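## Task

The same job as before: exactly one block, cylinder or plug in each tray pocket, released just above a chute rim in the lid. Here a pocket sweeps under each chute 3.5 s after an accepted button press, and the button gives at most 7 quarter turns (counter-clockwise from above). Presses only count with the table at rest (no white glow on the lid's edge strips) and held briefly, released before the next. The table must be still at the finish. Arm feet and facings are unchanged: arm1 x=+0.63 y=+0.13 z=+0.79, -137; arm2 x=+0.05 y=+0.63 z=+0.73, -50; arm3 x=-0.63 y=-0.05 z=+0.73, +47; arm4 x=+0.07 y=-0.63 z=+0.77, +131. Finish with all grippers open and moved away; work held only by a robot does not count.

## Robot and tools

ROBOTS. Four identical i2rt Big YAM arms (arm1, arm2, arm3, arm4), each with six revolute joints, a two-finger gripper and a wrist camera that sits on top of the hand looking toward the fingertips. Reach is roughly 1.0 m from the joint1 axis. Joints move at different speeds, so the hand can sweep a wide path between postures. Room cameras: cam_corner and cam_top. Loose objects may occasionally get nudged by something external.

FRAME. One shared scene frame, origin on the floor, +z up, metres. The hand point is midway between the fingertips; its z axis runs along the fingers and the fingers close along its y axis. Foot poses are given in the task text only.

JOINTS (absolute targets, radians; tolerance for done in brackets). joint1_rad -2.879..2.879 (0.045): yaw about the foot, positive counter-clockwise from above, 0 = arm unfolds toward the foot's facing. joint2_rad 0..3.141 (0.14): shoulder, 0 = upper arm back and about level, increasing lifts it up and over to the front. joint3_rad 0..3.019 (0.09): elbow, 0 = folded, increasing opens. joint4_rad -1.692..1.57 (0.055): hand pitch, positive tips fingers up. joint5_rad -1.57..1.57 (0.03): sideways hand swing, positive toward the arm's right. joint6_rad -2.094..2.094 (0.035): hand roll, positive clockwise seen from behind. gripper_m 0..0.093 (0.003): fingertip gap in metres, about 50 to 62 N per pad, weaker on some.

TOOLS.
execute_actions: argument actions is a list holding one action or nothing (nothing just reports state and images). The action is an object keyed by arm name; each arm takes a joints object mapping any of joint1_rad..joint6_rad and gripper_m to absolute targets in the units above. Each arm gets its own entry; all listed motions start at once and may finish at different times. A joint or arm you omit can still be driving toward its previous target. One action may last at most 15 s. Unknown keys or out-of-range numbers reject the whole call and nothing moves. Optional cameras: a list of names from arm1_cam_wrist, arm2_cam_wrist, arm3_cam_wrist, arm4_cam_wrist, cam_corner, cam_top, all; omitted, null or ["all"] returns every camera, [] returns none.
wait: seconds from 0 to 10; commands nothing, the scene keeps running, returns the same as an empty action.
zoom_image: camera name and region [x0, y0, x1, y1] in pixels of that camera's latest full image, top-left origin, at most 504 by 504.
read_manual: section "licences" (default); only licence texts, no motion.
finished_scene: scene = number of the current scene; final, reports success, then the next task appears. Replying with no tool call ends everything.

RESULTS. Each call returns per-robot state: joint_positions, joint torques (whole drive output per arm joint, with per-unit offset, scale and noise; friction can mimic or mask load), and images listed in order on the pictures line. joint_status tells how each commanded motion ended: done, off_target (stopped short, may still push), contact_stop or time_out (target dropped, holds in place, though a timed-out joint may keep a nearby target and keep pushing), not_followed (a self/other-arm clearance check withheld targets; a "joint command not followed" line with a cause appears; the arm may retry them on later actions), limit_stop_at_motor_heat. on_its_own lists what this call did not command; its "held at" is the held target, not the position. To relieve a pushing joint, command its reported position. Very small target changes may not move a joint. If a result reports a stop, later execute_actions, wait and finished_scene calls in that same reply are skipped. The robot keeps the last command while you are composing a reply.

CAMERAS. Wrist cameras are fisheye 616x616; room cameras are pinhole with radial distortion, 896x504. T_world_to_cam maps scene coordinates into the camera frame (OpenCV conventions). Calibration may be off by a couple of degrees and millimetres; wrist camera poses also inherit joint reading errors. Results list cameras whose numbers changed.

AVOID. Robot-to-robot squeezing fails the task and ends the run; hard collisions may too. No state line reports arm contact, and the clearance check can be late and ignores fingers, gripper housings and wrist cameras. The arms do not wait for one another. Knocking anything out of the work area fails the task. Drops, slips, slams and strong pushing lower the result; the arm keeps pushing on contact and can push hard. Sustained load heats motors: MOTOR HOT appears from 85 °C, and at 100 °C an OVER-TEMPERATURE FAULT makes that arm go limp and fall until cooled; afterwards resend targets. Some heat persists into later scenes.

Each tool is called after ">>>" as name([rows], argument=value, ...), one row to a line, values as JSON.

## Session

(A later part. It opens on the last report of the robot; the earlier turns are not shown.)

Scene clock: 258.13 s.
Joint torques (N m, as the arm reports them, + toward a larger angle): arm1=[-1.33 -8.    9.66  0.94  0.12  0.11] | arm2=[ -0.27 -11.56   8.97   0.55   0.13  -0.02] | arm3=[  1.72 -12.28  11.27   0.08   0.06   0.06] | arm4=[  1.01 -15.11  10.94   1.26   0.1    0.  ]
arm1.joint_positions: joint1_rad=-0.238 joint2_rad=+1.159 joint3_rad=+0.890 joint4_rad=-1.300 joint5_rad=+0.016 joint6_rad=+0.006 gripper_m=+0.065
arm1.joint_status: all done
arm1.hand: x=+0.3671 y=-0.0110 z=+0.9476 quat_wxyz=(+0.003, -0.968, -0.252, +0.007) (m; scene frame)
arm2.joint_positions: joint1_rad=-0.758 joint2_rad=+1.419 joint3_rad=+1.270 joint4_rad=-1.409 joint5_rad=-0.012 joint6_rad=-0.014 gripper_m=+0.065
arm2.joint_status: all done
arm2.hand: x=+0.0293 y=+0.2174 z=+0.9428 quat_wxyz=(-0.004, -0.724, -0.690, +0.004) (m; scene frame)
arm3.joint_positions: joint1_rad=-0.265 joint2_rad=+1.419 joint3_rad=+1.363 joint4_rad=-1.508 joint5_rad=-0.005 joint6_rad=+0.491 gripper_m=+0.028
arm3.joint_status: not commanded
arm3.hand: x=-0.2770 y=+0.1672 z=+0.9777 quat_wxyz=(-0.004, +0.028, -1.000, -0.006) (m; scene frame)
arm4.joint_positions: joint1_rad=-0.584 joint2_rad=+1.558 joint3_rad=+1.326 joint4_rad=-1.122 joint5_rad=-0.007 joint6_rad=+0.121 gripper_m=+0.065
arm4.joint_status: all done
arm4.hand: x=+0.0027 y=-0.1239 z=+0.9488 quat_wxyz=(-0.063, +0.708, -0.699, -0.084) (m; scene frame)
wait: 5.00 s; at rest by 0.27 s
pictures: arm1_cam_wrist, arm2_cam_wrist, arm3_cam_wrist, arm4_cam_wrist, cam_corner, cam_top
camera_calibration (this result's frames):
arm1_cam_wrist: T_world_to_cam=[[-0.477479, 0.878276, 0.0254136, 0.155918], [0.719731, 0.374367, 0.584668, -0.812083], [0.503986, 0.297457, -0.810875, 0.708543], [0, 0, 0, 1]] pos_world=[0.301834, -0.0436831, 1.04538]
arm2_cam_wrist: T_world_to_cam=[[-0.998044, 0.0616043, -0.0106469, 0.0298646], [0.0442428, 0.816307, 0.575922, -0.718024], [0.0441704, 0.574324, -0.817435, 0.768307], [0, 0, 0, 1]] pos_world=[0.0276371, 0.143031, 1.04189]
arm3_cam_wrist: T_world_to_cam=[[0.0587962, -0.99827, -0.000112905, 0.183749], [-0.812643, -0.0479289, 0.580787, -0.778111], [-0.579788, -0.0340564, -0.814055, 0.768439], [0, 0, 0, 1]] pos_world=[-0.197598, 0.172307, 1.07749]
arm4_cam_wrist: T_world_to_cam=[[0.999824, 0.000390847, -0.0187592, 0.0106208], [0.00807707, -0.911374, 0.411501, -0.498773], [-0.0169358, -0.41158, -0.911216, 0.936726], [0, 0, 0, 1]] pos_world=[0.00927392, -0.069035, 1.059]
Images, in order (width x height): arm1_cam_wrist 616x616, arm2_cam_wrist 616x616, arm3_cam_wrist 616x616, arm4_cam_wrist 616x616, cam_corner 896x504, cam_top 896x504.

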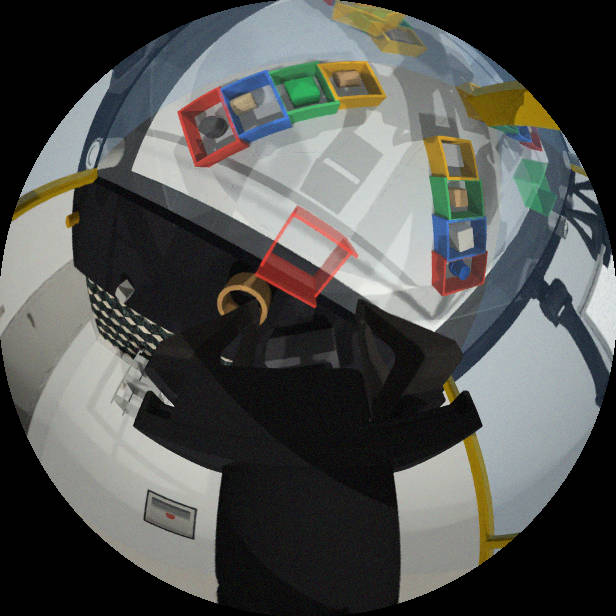

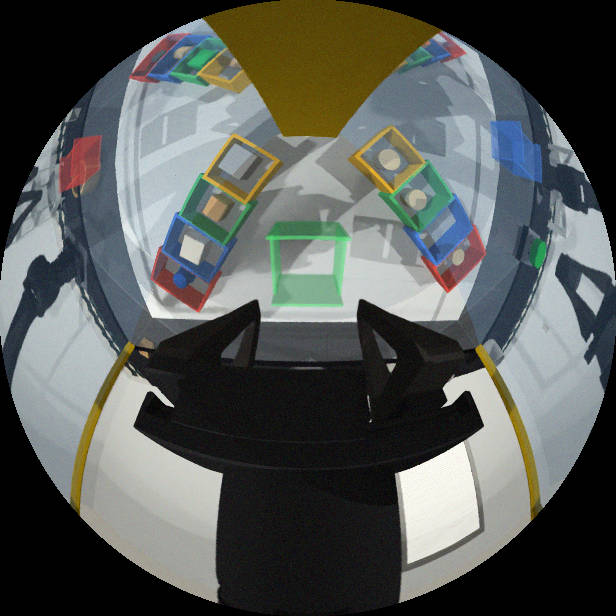

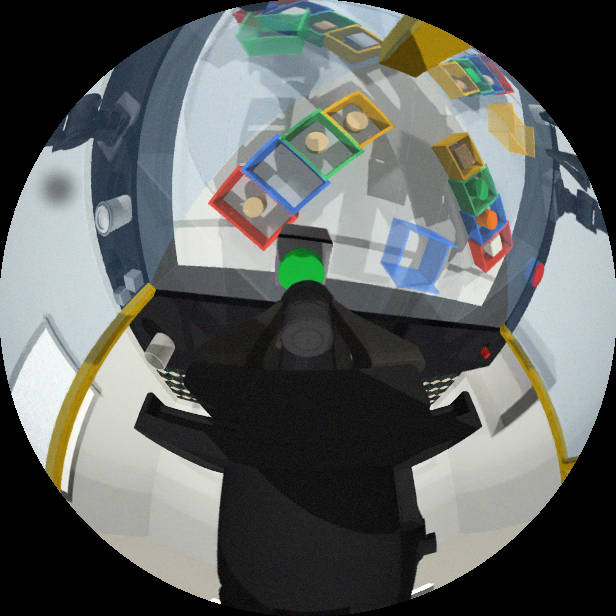

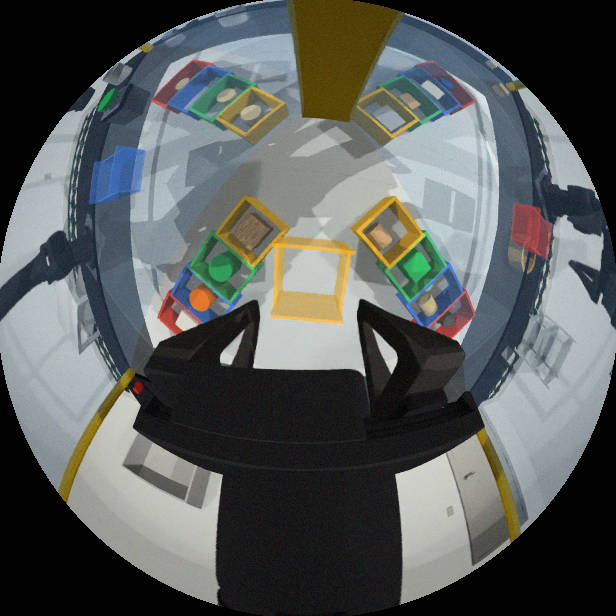

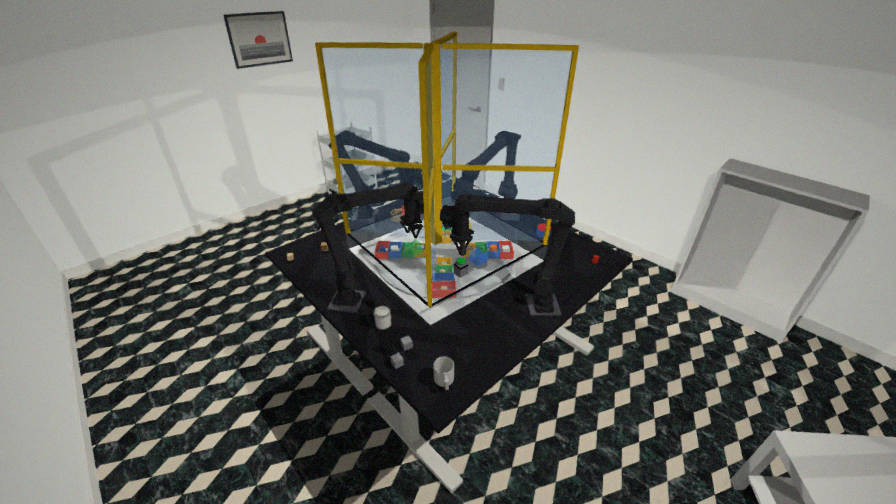

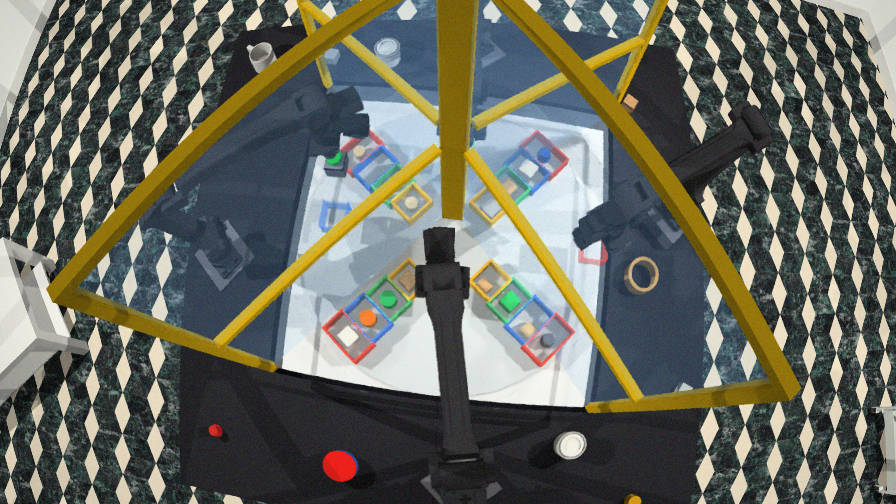

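All three parts landed; one blue pocket is left.

>>> execute_actions([
  {"arm3":{"joints":{"joint2_rad":1.447,"joint3_rad":1.248,"joint4_rad":-1.375}}},
], cameras=[])

>>> execute_actions([
  {"arm3":{"joints":{"joint1_rad":-0.593,"joint2_rad":1.3,"joint6_rad":0.21}}},
], cameras=[])

>>> execute_actions([
  {"arm3":{"joints":{"joint2_rad":1.32,"joint3_rad":1.167,"joint4_rad":-1.418}}},
], cameras=[])

>>> wait(seconds=0.75)

>>> execute_actions([
  {"arm3":{"joints":{"gripper_m":0.065}}},
], cameras=[])

>>> execute_actions([
  {"arm1":{"joints":{"joint2_rad":0.7}},"arm2":{"joints":{"joint2_rad":0.8,"joint4_rad":-1.6}},"arm3":{"joints":{"joint2_rad":0.8,"joint4_rad":-1.6}},"arm4":{"joints":{"joint2_rad":0.8,"joint4_rad":-1.6}}},
], cameras=[])

>>> wait(seconds=4)

Scene clock: 272.80 s.
Joint torques (N m, as the arm reports them, + toward a larger angle): arm1=[-1.27 -7.94  9.65  0.93  0.12  0.11] | arm2=[ -0.01 -11.53   8.99   0.52   0.14  -0.03] | arm3=[ 1.9  -9.53  6.74  1.26  0.05  0.09] | arm4=[  0.37 -14.81  10.93   1.19   0.11   0.02]
arm1.joint_positions: joint1_rad=-0.238 joint2_rad=+1.159 joint3_rad=+0.890 joint4_rad=-1.300 joint5_rad=+0.016 joint6_rad=+0.006 gripper_m=+0.065
arm1.joint_status: not commanded
arm1.hand: x=+0.3671 y=-0.0110 z=+0.9476 quat_wxyz=(+0.003, -0.968, -0.252, +0.007) (m; scene frame)
arm2.joint_positions: joint1_rad=-0.758 joint2_rad=+1.419 joint3_rad=+1.270 joint4_rad=-1.409 joint5_rad=-0.012 joint6_rad=-0.014 gripper_m=+0.065
arm2.joint_status: not commanded
arm2.hand: x=+0.0293 y=+0.2174 z=+0.9428 quat_wxyz=(-0.004, -0.724, -0.690, +0.004) (m; scene frame)
arm3.joint_positions: joint1_rad=-0.265 joint2_rad=+1.428 joint3_rad=+1.265 joint4_rad=-1.391 joint5_rad=-0.004 joint6_rad=+0.492 gripper_m=+0.028
arm3.joint_status: all done
arm3.hand: x=-0.2753 y=+0.1683 z=+0.9367 quat_wxyz=(-0.008, +0.028, -1.000, -0.009) (m; scene frame)
arm4.joint_positions: joint1_rad=-0.584 joint2_rad=+1.558 joint3_rad=+1.326 joint4_rad=-1.122 joint5_rad=-0.007 joint6_rad=+0.121 gripper_m=+0.065
arm4.joint_status: not commanded
arm4.hand: x=+0.0027 y=-0.1239 z=+0.9488 quat_wxyz=(-0.063, +0.708, -0.699, -0.084) (m; scene frame)
pictures: none
No camera images: the call's "cameras" was empty. Leave "cameras" out to get every camera's image.

Scene clock: 274.10 s.
Joint torques (N m, as the arm reports them, + toward a larger angle): arm1=[-1.3  -7.94  9.65  0.96  0.12  0.11] | arm2=[ -0.34 -11.73   8.97   0.59   0.15  -0.03] | arm3=[ 1.99 -9.6   8.25  1.33 -0.08 -0.13] | arm4=[  0.58 -15.29  11.07   1.17   0.1    0.  ]
arm1.joint_positions: joint1_rad=-0.238 joint2_rad=+1.159 joint3_rad=+0.890 joint4_rad=-1.300 joint5_rad=+0.016 joint6_rad=+0.006 gripper_m=+0.065
arm1.joint_status: not commanded
arm1.hand: x=+0.3671 y=-0.0110 z=+0.9476 quat_wxyz=(+0.003, -0.968, -0.252, +0.007) (m; scene frame)
arm2.joint_positions: joint1_rad=-0.758 joint2_rad=+1.419 joint3_rad=+1.270 joint4_rad=-1.409 joint5_rad=-0.012 joint6_rad=-0.014 gripper_m=+0.065
arm2.joint_status: not commanded
arm2.hand: x=+0.0293 y=+0.2174 z=+0.9428 quat_wxyz=(-0.004, -0.724, -0.690, +0.004) (m; scene frame)
arm3.joint_positions: joint1_rad=-0.600 joint2_rad=+1.294 joint3_rad=+1.246 joint4_rad=-1.385 joint5_rad=-0.003 joint6_rad=+0.220 gripper_m=+0.028
arm3.joint_status: all done
arm3.hand: x=-0.2409 y=+0.0353 z=+0.9807 quat_wxyz=(-0.069, -0.004, -0.997, -0.019) (m; scene frame)
arm4.joint_positions: joint1_rad=-0.584 joint2_rad=+1.558 joint3_rad=+1.326 joint4_rad=-1.122 joint5_rad=-0.007 joint6_rad=+0.121 gripper_m=+0.065
arm4.joint_status: not commanded
arm4.hand: x=+0.0027 y=-0.1239 z=+0.9488 quat_wxyz=(-0.063, +0.708, -0.699, -0.084) (m; scene frame)
pictures: none
No camera images: the call's "cameras" was empty. Leave "cameras" out to get every camera's image.

Scene clock: 274.90 s.
Joint torques (N m, as the arm reports them, + toward a larger angle): arm1=[-1.31 -7.96  9.66  0.94  0.12  0.1 ] | arm2=[ -0.28 -11.85   9.04   0.58   0.14  -0.03] | arm3=[  1.65 -10.33   8.41  -0.04  -0.05  -0.09] | arm4=[  0.57 -15.09  10.97   1.23   0.1    0.02]
arm1.joint_positions: joint1_rad=-0.238 joint2_rad=+1.159 joint3_rad=+0.890 joint4_rad=-1.300 joint5_rad=+0.016 joint6_rad=+0.006 gripper_m=+0.065
arm1.joint_status: not commanded
arm1.hand: x=+0.3671 y=-0.0110 z=+0.9476 quat_wxyz=(+0.003, -0.968, -0.252, +0.007) (m; scene frame)
arm2.joint_positions: joint1_rad=-0.758 joint2_rad=+1.419 joint3_rad=+1.270 joint4_rad=-1.409 joint5_rad=-0.012 joint6_rad=-0.014 gripper_m=+0.065
arm2.joint_status: not commanded
arm2.hand: x=+0.0293 y=+0.2174 z=+0.9428 quat_wxyz=(-0.004, -0.724, -0.690, +0.004) (m; scene frame)
arm3.joint_positions: joint1_rad=-0.600 joint2_rad=+1.324 joint3_rad=+1.160 joint4_rad=-1.409 joint5_rad=-0.003 joint6_rad=+0.219 gripper_m=+0.028
arm3.joint_status: all done
arm3.hand: x=-0.2676 y=+0.0298 z=+0.9352 quat_wxyz=(-0.001, -0.003, -1.000, -0.004) (m; scene frame)
arm4.joint_positions: joint1_rad=-0.584 joint2_rad=+1.558 joint3_rad=+1.326 joint4_rad=-1.122 joint5_rad=-0.007 joint6_rad=+0.121 gripper_m=+0.065
arm4.joint_status: not commanded
arm4.hand: x=+0.0027 y=-0.1239 z=+0.9488 quat_wxyz=(-0.063, +0.708, -0.699, -0.084) (m; scene frame)
pictures: none
No camera images: the call's "cameras" was empty. Leave "cameras" out to get every camera's image.

Scene clock: 275.67 s.
Joint torques (N m, as the arm reports them, + toward a larger angle): arm1=[-1.31 -7.93  9.66  0.94  0.12  0.11] | arm2=[ -0.13 -11.77   8.94   0.54   0.14  -0.02] | arm3=[  1.91 -10.49   8.25   0.13  -0.07  -0.1 ] | arm4=[  0.83 -14.7   10.92   1.13   0.14   0.  ]
arm1.joint_positions: joint1_rad=-0.238 joint2_rad=+1.159 joint3_rad=+0.890 joint4_rad=-1.300 joint5_rad=+0.016 joint6_rad=+0.006 gripper_m=+0.065
arm1.joint_status: not commanded
arm1.hand: x=+0.3671 y=-0.0110 z=+0.9476 quat_wxyz=(+0.003, -0.968, -0.252, +0.007) (m; scene frame)
arm2.joint_positions: joint1_rad=-0.758 joint2_rad=+1.419 joint3_rad=+1.270 joint4_rad=-1.409 joint5_rad=-0.012 joint6_rad=-0.014 gripper_m=+0.065
arm2.joint_status: not commanded
arm2.hand: x=+0.0293 y=+0.2174 z=+0.9428 quat_wxyz=(-0.004, -0.724, -0.690, +0.004) (m; scene frame)
arm3.joint_positions: joint1_rad=-0.600 joint2_rad=+1.324 joint3_rad=+1.160 joint4_rad=-1.409 joint5_rad=-0.003 joint6_rad=+0.219 gripper_m=+0.028
arm3.joint_status: all done
arm3.hand: x=-0.2676 y=+0.0298 z=+0.9352 quat_wxyz=(-0.001, -0.003, -1.000, -0.004) (m; scene frame)
arm4.joint_positions: joint1_rad=-0.584 joint2_rad=+1.558 joint3_rad=+1.326 joint4_rad=-1.122 joint5_rad=-0.007 joint6_rad=+0.121 gripper_m=+0.065
arm4.joint_status: not commanded
arm4.hand: x=+0.0027 y=-0.1239 z=+0.9488 quat_wxyz=(-0.063, +0.708, -0.699, -0.084) (m; scene frame)
wait: 0.77 s; at rest by 0.27 s
pictures: arm1_cam_wrist, arm2_cam_wrist, arm3_cam_wrist, arm4_cam_wrist, cam_corner, cam_top
camera_calibration (this result's frames):
arm1_cam_wrist: T_world_to_cam=[[-0.477479, 0.878276, 0.0254136, 0.155918], [0.719731, 0.374367, 0.584668, -0.812083], [0.503986, 0.297457, -0.810875, 0.708543], [0, 0, 0, 1]] pos_world=[0.301834, -0.0436831, 1.04538]
arm2_cam_wrist: T_world_to_cam=[[-0.998044, 0.0616043, -0.0106469, 0.0298646], [0.0442428, 0.816307, 0.575922, -0.718024], [0.0441704, 0.574324, -0.817435, 0.768307], [0, 0, 0, 1]] pos_world=[0.0276371, 0.143031, 1.04189]
arm3_cam_wrist: T_world_to_cam=[[-0.00371205, -0.999981, 0.00498798, 0.0245635], [-0.81045, 0.0059304, 0.585777, -0.758044], [-0.585796, -0.00186808, -0.810457, 0.728696], [0, 0, 0, 1]] pos_world=[-0.1874, 0.0304198, 1.0345]
arm4_cam_wrist: T_world_to_cam=[[0.999824, 0.000390847, -0.0187592, 0.0106208], [0.00807707, -0.911374, 0.411501, -0.498773], [-0.0169358, -0.41158, -0.911216, 0.936726], [0, 0, 0, 1]] pos_world=[0.00927392, -0.069035, 1.059]
Images, in order (width x height): arm1_cam_wrist 616x616, arm2_cam_wrist 616x616, arm3_cam_wrist 616x616, arm4_cam_wrist 616x616, cam_corner 896x504, cam_top 896x504.

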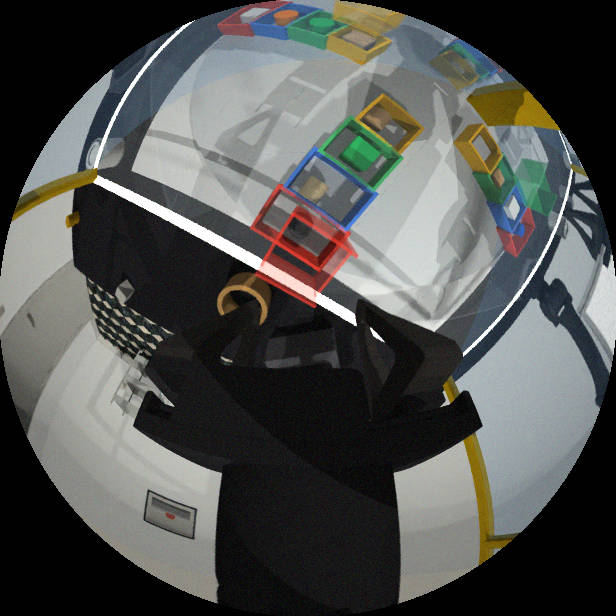

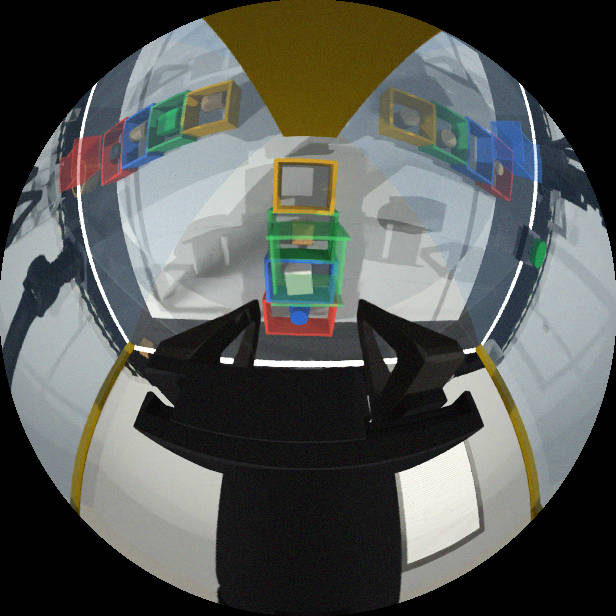

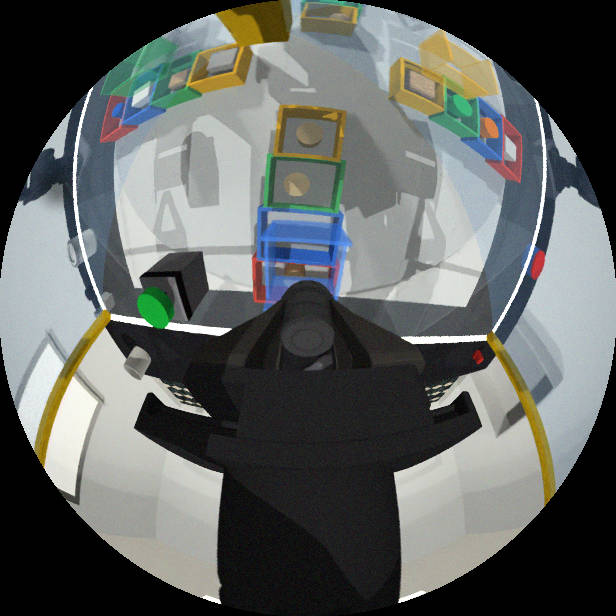

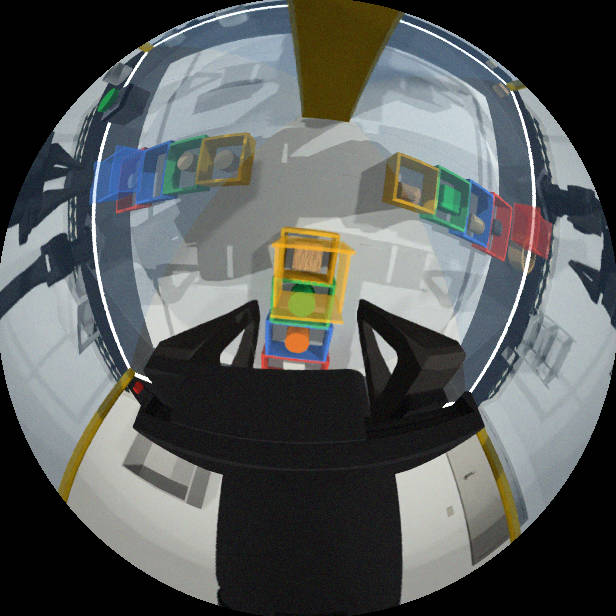

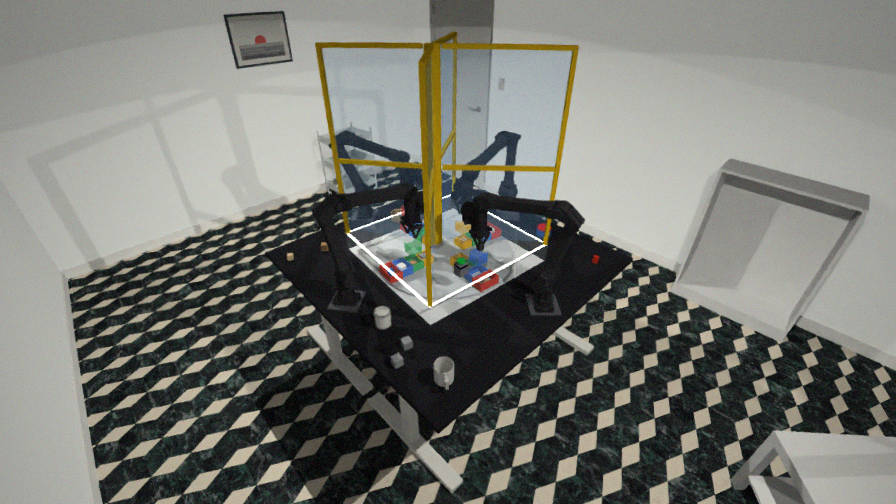

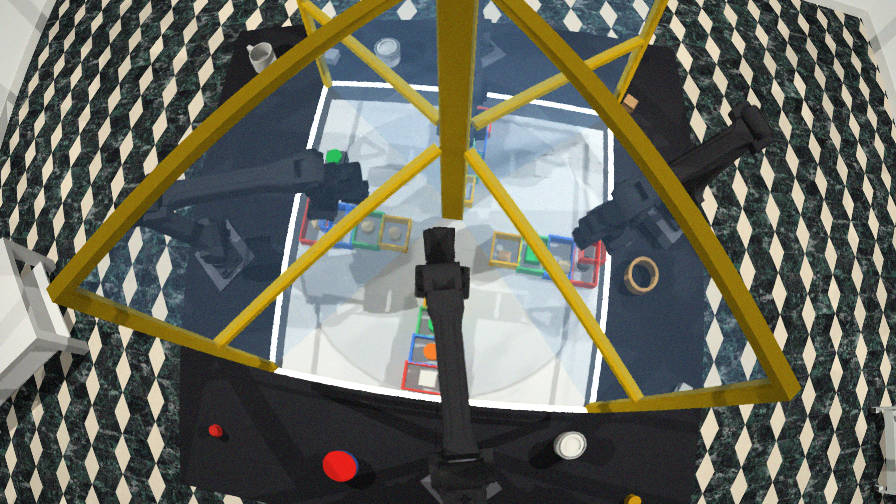

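Scene clock: 276.27 s.
Joint torques (N m, as the arm reports them, + toward a larger angle): arm1=[-1.31 -7.94  9.65  0.94  0.12  0.11] | arm2=[ -0.25 -11.76   8.94   0.54   0.15  -0.03] | arm3=[ 1.84 -9.9   8.32  0.01 -0.08 -0.09] | arm4=[  1.03 -15.49  10.86   1.24   0.12   0.  ]
arm1.joint_positions: joint1_rad=-0.238 joint2_rad=+1.159 joint3_rad=+0.890 joint4_rad=-1.300 joint5_rad=+0.016 joint6_rad=+0.006 gripper_m=+0.065
arm1.joint_status: not commanded
arm1.hand: x=+0.3671 y=-0.0110 z=+0.9476 quat_wxyz=(+0.003, -0.968, -0.252, +0.007) (m; scene frame)
arm2.joint_positions: joint1_rad=-0.758 joint2_rad=+1.419 joint3_rad=+1.270 joint4_rad=-1.409 joint5_rad=-0.012 joint6_rad=-0.014 gripper_m=+0.065
arm2.joint_status: not commanded
arm2.hand: x=+0.0293 y=+0.2174 z=+0.9428 quat_wxyz=(-0.004, -0.724, -0.690, +0.004) (m; scene frame)
arm3.joint_positions: joint1_rad=-0.600 joint2_rad=+1.324 joint3_rad=+1.160 joint4_rad=-1.409 joint5_rad=-0.003 joint6_rad=+0.219 gripper_m=+0.065
arm3.joint_status: all done
arm3.hand: x=-0.2676 y=+0.0298 z=+0.9352 quat_wxyz=(-0.001, -0.003, -1.000, -0.004) (m; scene frame)
arm4.joint_positions: joint1_rad=-0.584 joint2_rad=+1.558 joint3_rad=+1.326 joint4_rad=-1.122 joint5_rad=-0.007 joint6_rad=+0.121 gripper_m=+0.065
arm4.joint_status: not commanded
arm4.hand: x=+0.0027 y=-0.1239 z=+0.9488 quat_wxyz=(-0.063, +0.708, -0.699, -0.084) (m; scene frame)
pictures: none
No camera images: the call's "cameras" was empty. Leave "cameras" out to get every camera's image.

Scene clock: 277.80 s.
Joint torques (N m, as the arm reports them, + toward a larger angle): arm1=[-1.35 -0.03 10.51  1.71  0.12  0.11] | arm2=[-0.17 -1.57  9.15  0.81  0.13 -0.04] | arm3=[ 2.06 -2.11  8.76  0.87 -0.07 -0.11] | arm4=[ 0.74 -1.56 10.17  0.68  0.1   0.  ]
arm1.joint_positions: joint1_rad=-0.238 joint2_rad=+0.694 joint3_rad=+0.890 joint4_rad=-1.298 joint5_rad=+0.016 joint6_rad=+0.006 gripper_m=+0.065
arm1.joint_status: all done
arm1.hand: x=+0.4037 y=+0.0109 z=+1.0698 quat_wxyz=(-0.057, -0.941, -0.242, +0.230) (m; scene frame)
arm2.joint_positions: joint1_rad=-0.758 joint2_rad=+0.791 joint3_rad=+1.265 joint4_rad=-1.598 joint5_rad=-0.012 joint6_rad=-0.014 gripper_m=+0.065
arm2.joint_status: all done
arm2.hand: x=+0.0414 y=+0.3794 z=+1.1308 quat_wxyz=(-0.151, -0.704, -0.674, +0.162) (m; scene frame)
arm3.joint_positions: joint1_rad=-0.600 joint2_rad=+0.799 joint3_rad=+1.160 joint4_rad=-1.591 joint5_rad=-0.003 joint6_rad=+0.219 gripper_m=+0.065
arm3.joint_status: all done
arm3.hand: x=-0.3910 y=+0.0025 z=+1.0808 quat_wxyz=(-0.168, -0.004, -0.985, -0.040) (m; scene frame)
arm4.joint_positions: joint1_rad=-0.584 joint2_rad=+0.795 joint3_rad=+1.334 joint4_rad=-1.591 joint5_rad=-0.007 joint6_rad=+0.121 gripper_m=+0.065
arm4.joint_status: all done
arm4.hand: x=+0.0348 y=-0.3748 z=+1.1994 quat_wxyz=(-0.154, +0.689, -0.679, -0.201) (m; scene frame)
pictures: none
No camera images: the call's "cameras" was empty. Leave "cameras" out to get every camera's image.

Scene clock: 281.80 s.
Joint torques (N m, as the arm reports them, + toward a larger angle): arm1=[-1.38  0.01 10.48  1.7   0.12  0.11] | arm2=[-0.13 -1.33  9.15  0.82  0.14 -0.03] | arm3=[ 2.12 -1.46  8.42  0.75 -0.08 -0.08] | arm4=[ 0.71 -1.7  10.14  0.76  0.1  -0.01]
arm1.joint_positions: joint1_rad=-0.238 joint2_rad=+0.694 joint3_rad=+0.890 joint4_rad=-1.298 joint5_rad=+0.016 joint6_rad=+0.006 gripper_m=+0.065
arm1.joint_status: all done
arm1.hand: x=+0.4037 y=+0.0109 z=+1.0698 quat_wxyz=(-0.057, -0.941, -0.242, +0.230) (m; scene frame)
arm2.joint_positions: joint1_rad=-0.758 joint2_rad=+0.791 joint3_rad=+1.265 joint4_rad=-1.598 joint5_rad=-0.012 joint6_rad=-0.014 gripper_m=+0.065
arm2.joint_status: all done
arm2.hand: x=+0.0414 y=+0.3794 z=+1.1308 quat_wxyz=(-0.151, -0.704, -0.674, +0.162) (m; scene frame)
arm3.joint_positions: joint1_rad=-0.600 joint2_rad=+0.799 joint3_rad=+1.160 joint4_rad=-1.591 joint5_rad=-0.003 joint6_rad=+0.219 gripper_m=+0.065
arm3.joint_status: all done
arm3.hand: x=-0.3910 y=+0.0025 z=+1.0808 quat_wxyz=(-0.168, -0.004, -0.985, -0.040) (m; scene frame)
arm4.joint_positions: joint1_rad=-0.584 joint2_rad=+0.795 joint3_rad=+1.334 joint4_rad=-1.591 joint5_rad=-0.007 joint6_rad=+0.121 gripper_m=+0.065
arm4.joint_status: all done
arm4.hand: x=+0.0348 y=-0.3748 z=+1.1994 quat_wxyz=(-0.154, +0.689, -0.679, -0.201) (m; scene frame)
wait: 4.00 s; at rest by 0.27 s
pictures: arm1_cam_wrist, arm2_cam_wrist, arm3_cam_wrist, arm4_cam_wrist, cam_corner, cam_top
camera_calibration (this result's frames):
arm1_cam_wrist: T_world_to_cam=[[-0.466123, 0.884608, 0.0140274, 0.158666], [0.874726, 0.458424, 0.157165, -0.524183], [0.132599, 0.0855285, -0.987473, 1.12389], [0, 0, 0, 1]] pos_world=[0.383447, 0.00381591, 1.18997]
arm2_cam_wrist: T_world_to_cam=[[-0.998572, 0.0527464, -0.00843236, 0.0348245], [0.0504013, 0.982682, 0.178316, -0.57282], [0.0176918, 0.177636, -0.983937, 1.16831], [0, 0, 0, 1]] pos_world=[0.0429761, 0.353529, 1.25198]
arm3_cam_wrist: T_world_to_cam=[[0.00533864, -0.997691, -0.0677079, 0.0781932], [-0.957992, -0.0245181, 0.285744, -0.676512], [-0.286744, 0.0633382, -0.955911, 1.04844], [0, 0, 0, 1]] pos_world=[-0.347877, -0.00498019, 1.20082]
arm4_cam_wrist: T_world_to_cam=[[0.998301, 0.0132067, -0.0567441, 0.0337339], [0.0201352, -0.992162, 0.123322, -0.51588], [-0.0546707, -0.124255, -0.990743, 1.26674], [0, 0, 0, 1]] pos_world=[0.0459643, -0.354884, 1.32055]
Images, in order (width x height): arm1_cam_wrist 616x616, arm2_cam_wrist 616x616, arm3_cam_wrist 616x616, arm4_cam_wrist 616x616, cam_corner 896x504, cam_top 896x504.

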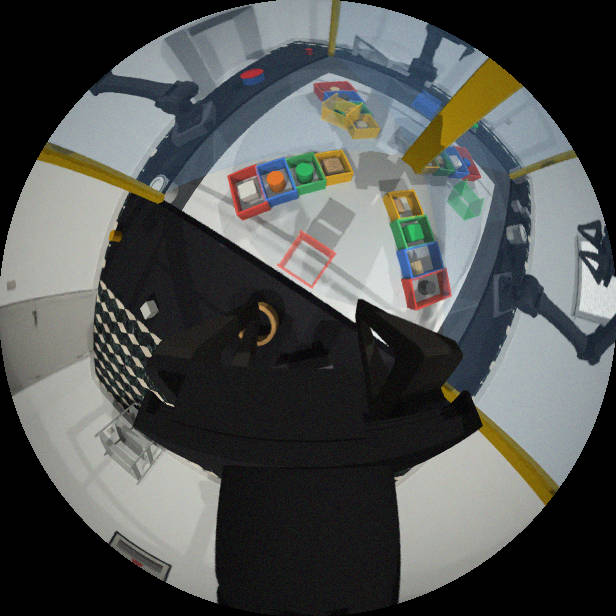

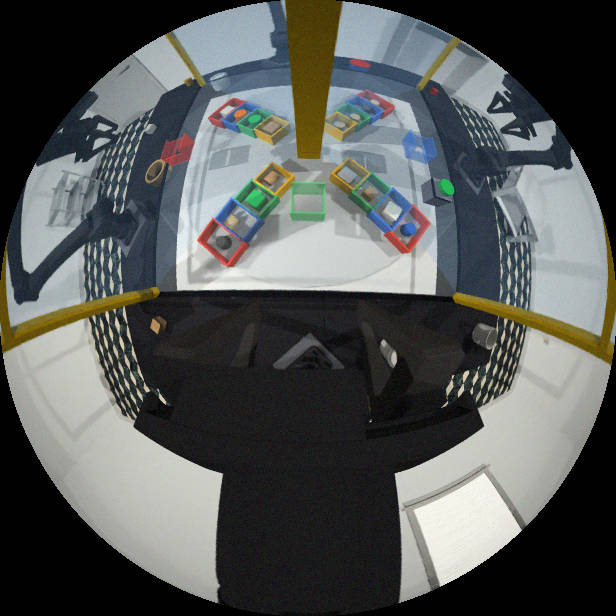

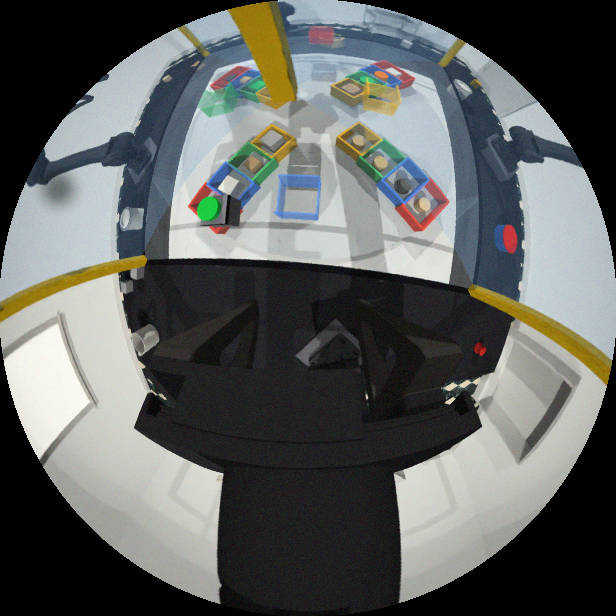

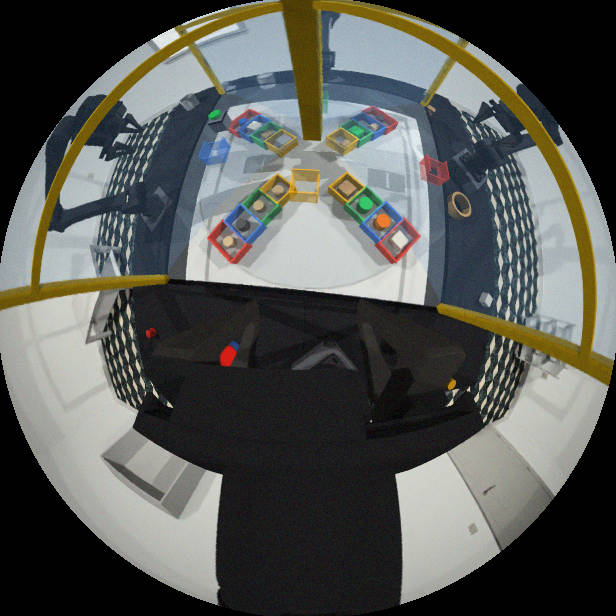

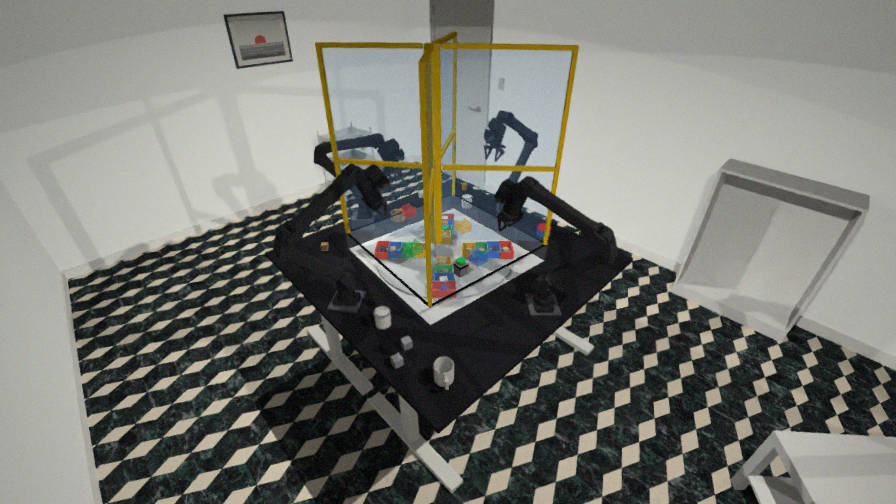

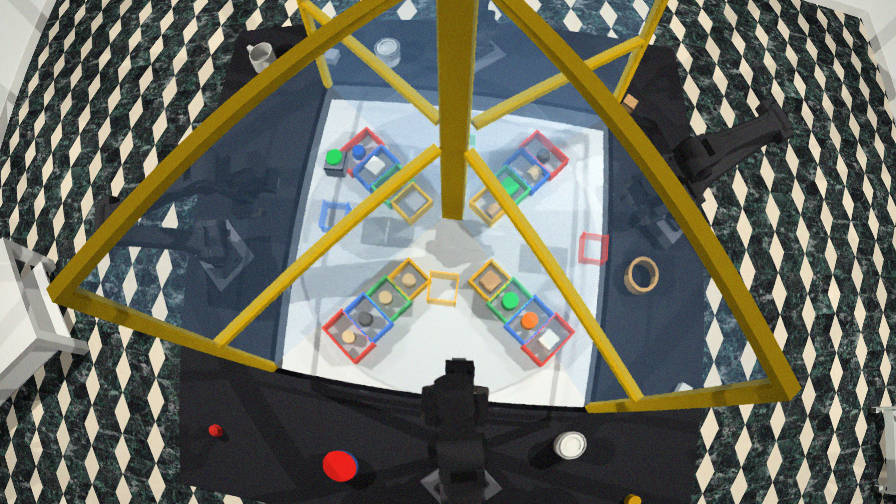

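>>> finished_scene(scene=2)

The scene is finished: the task was done.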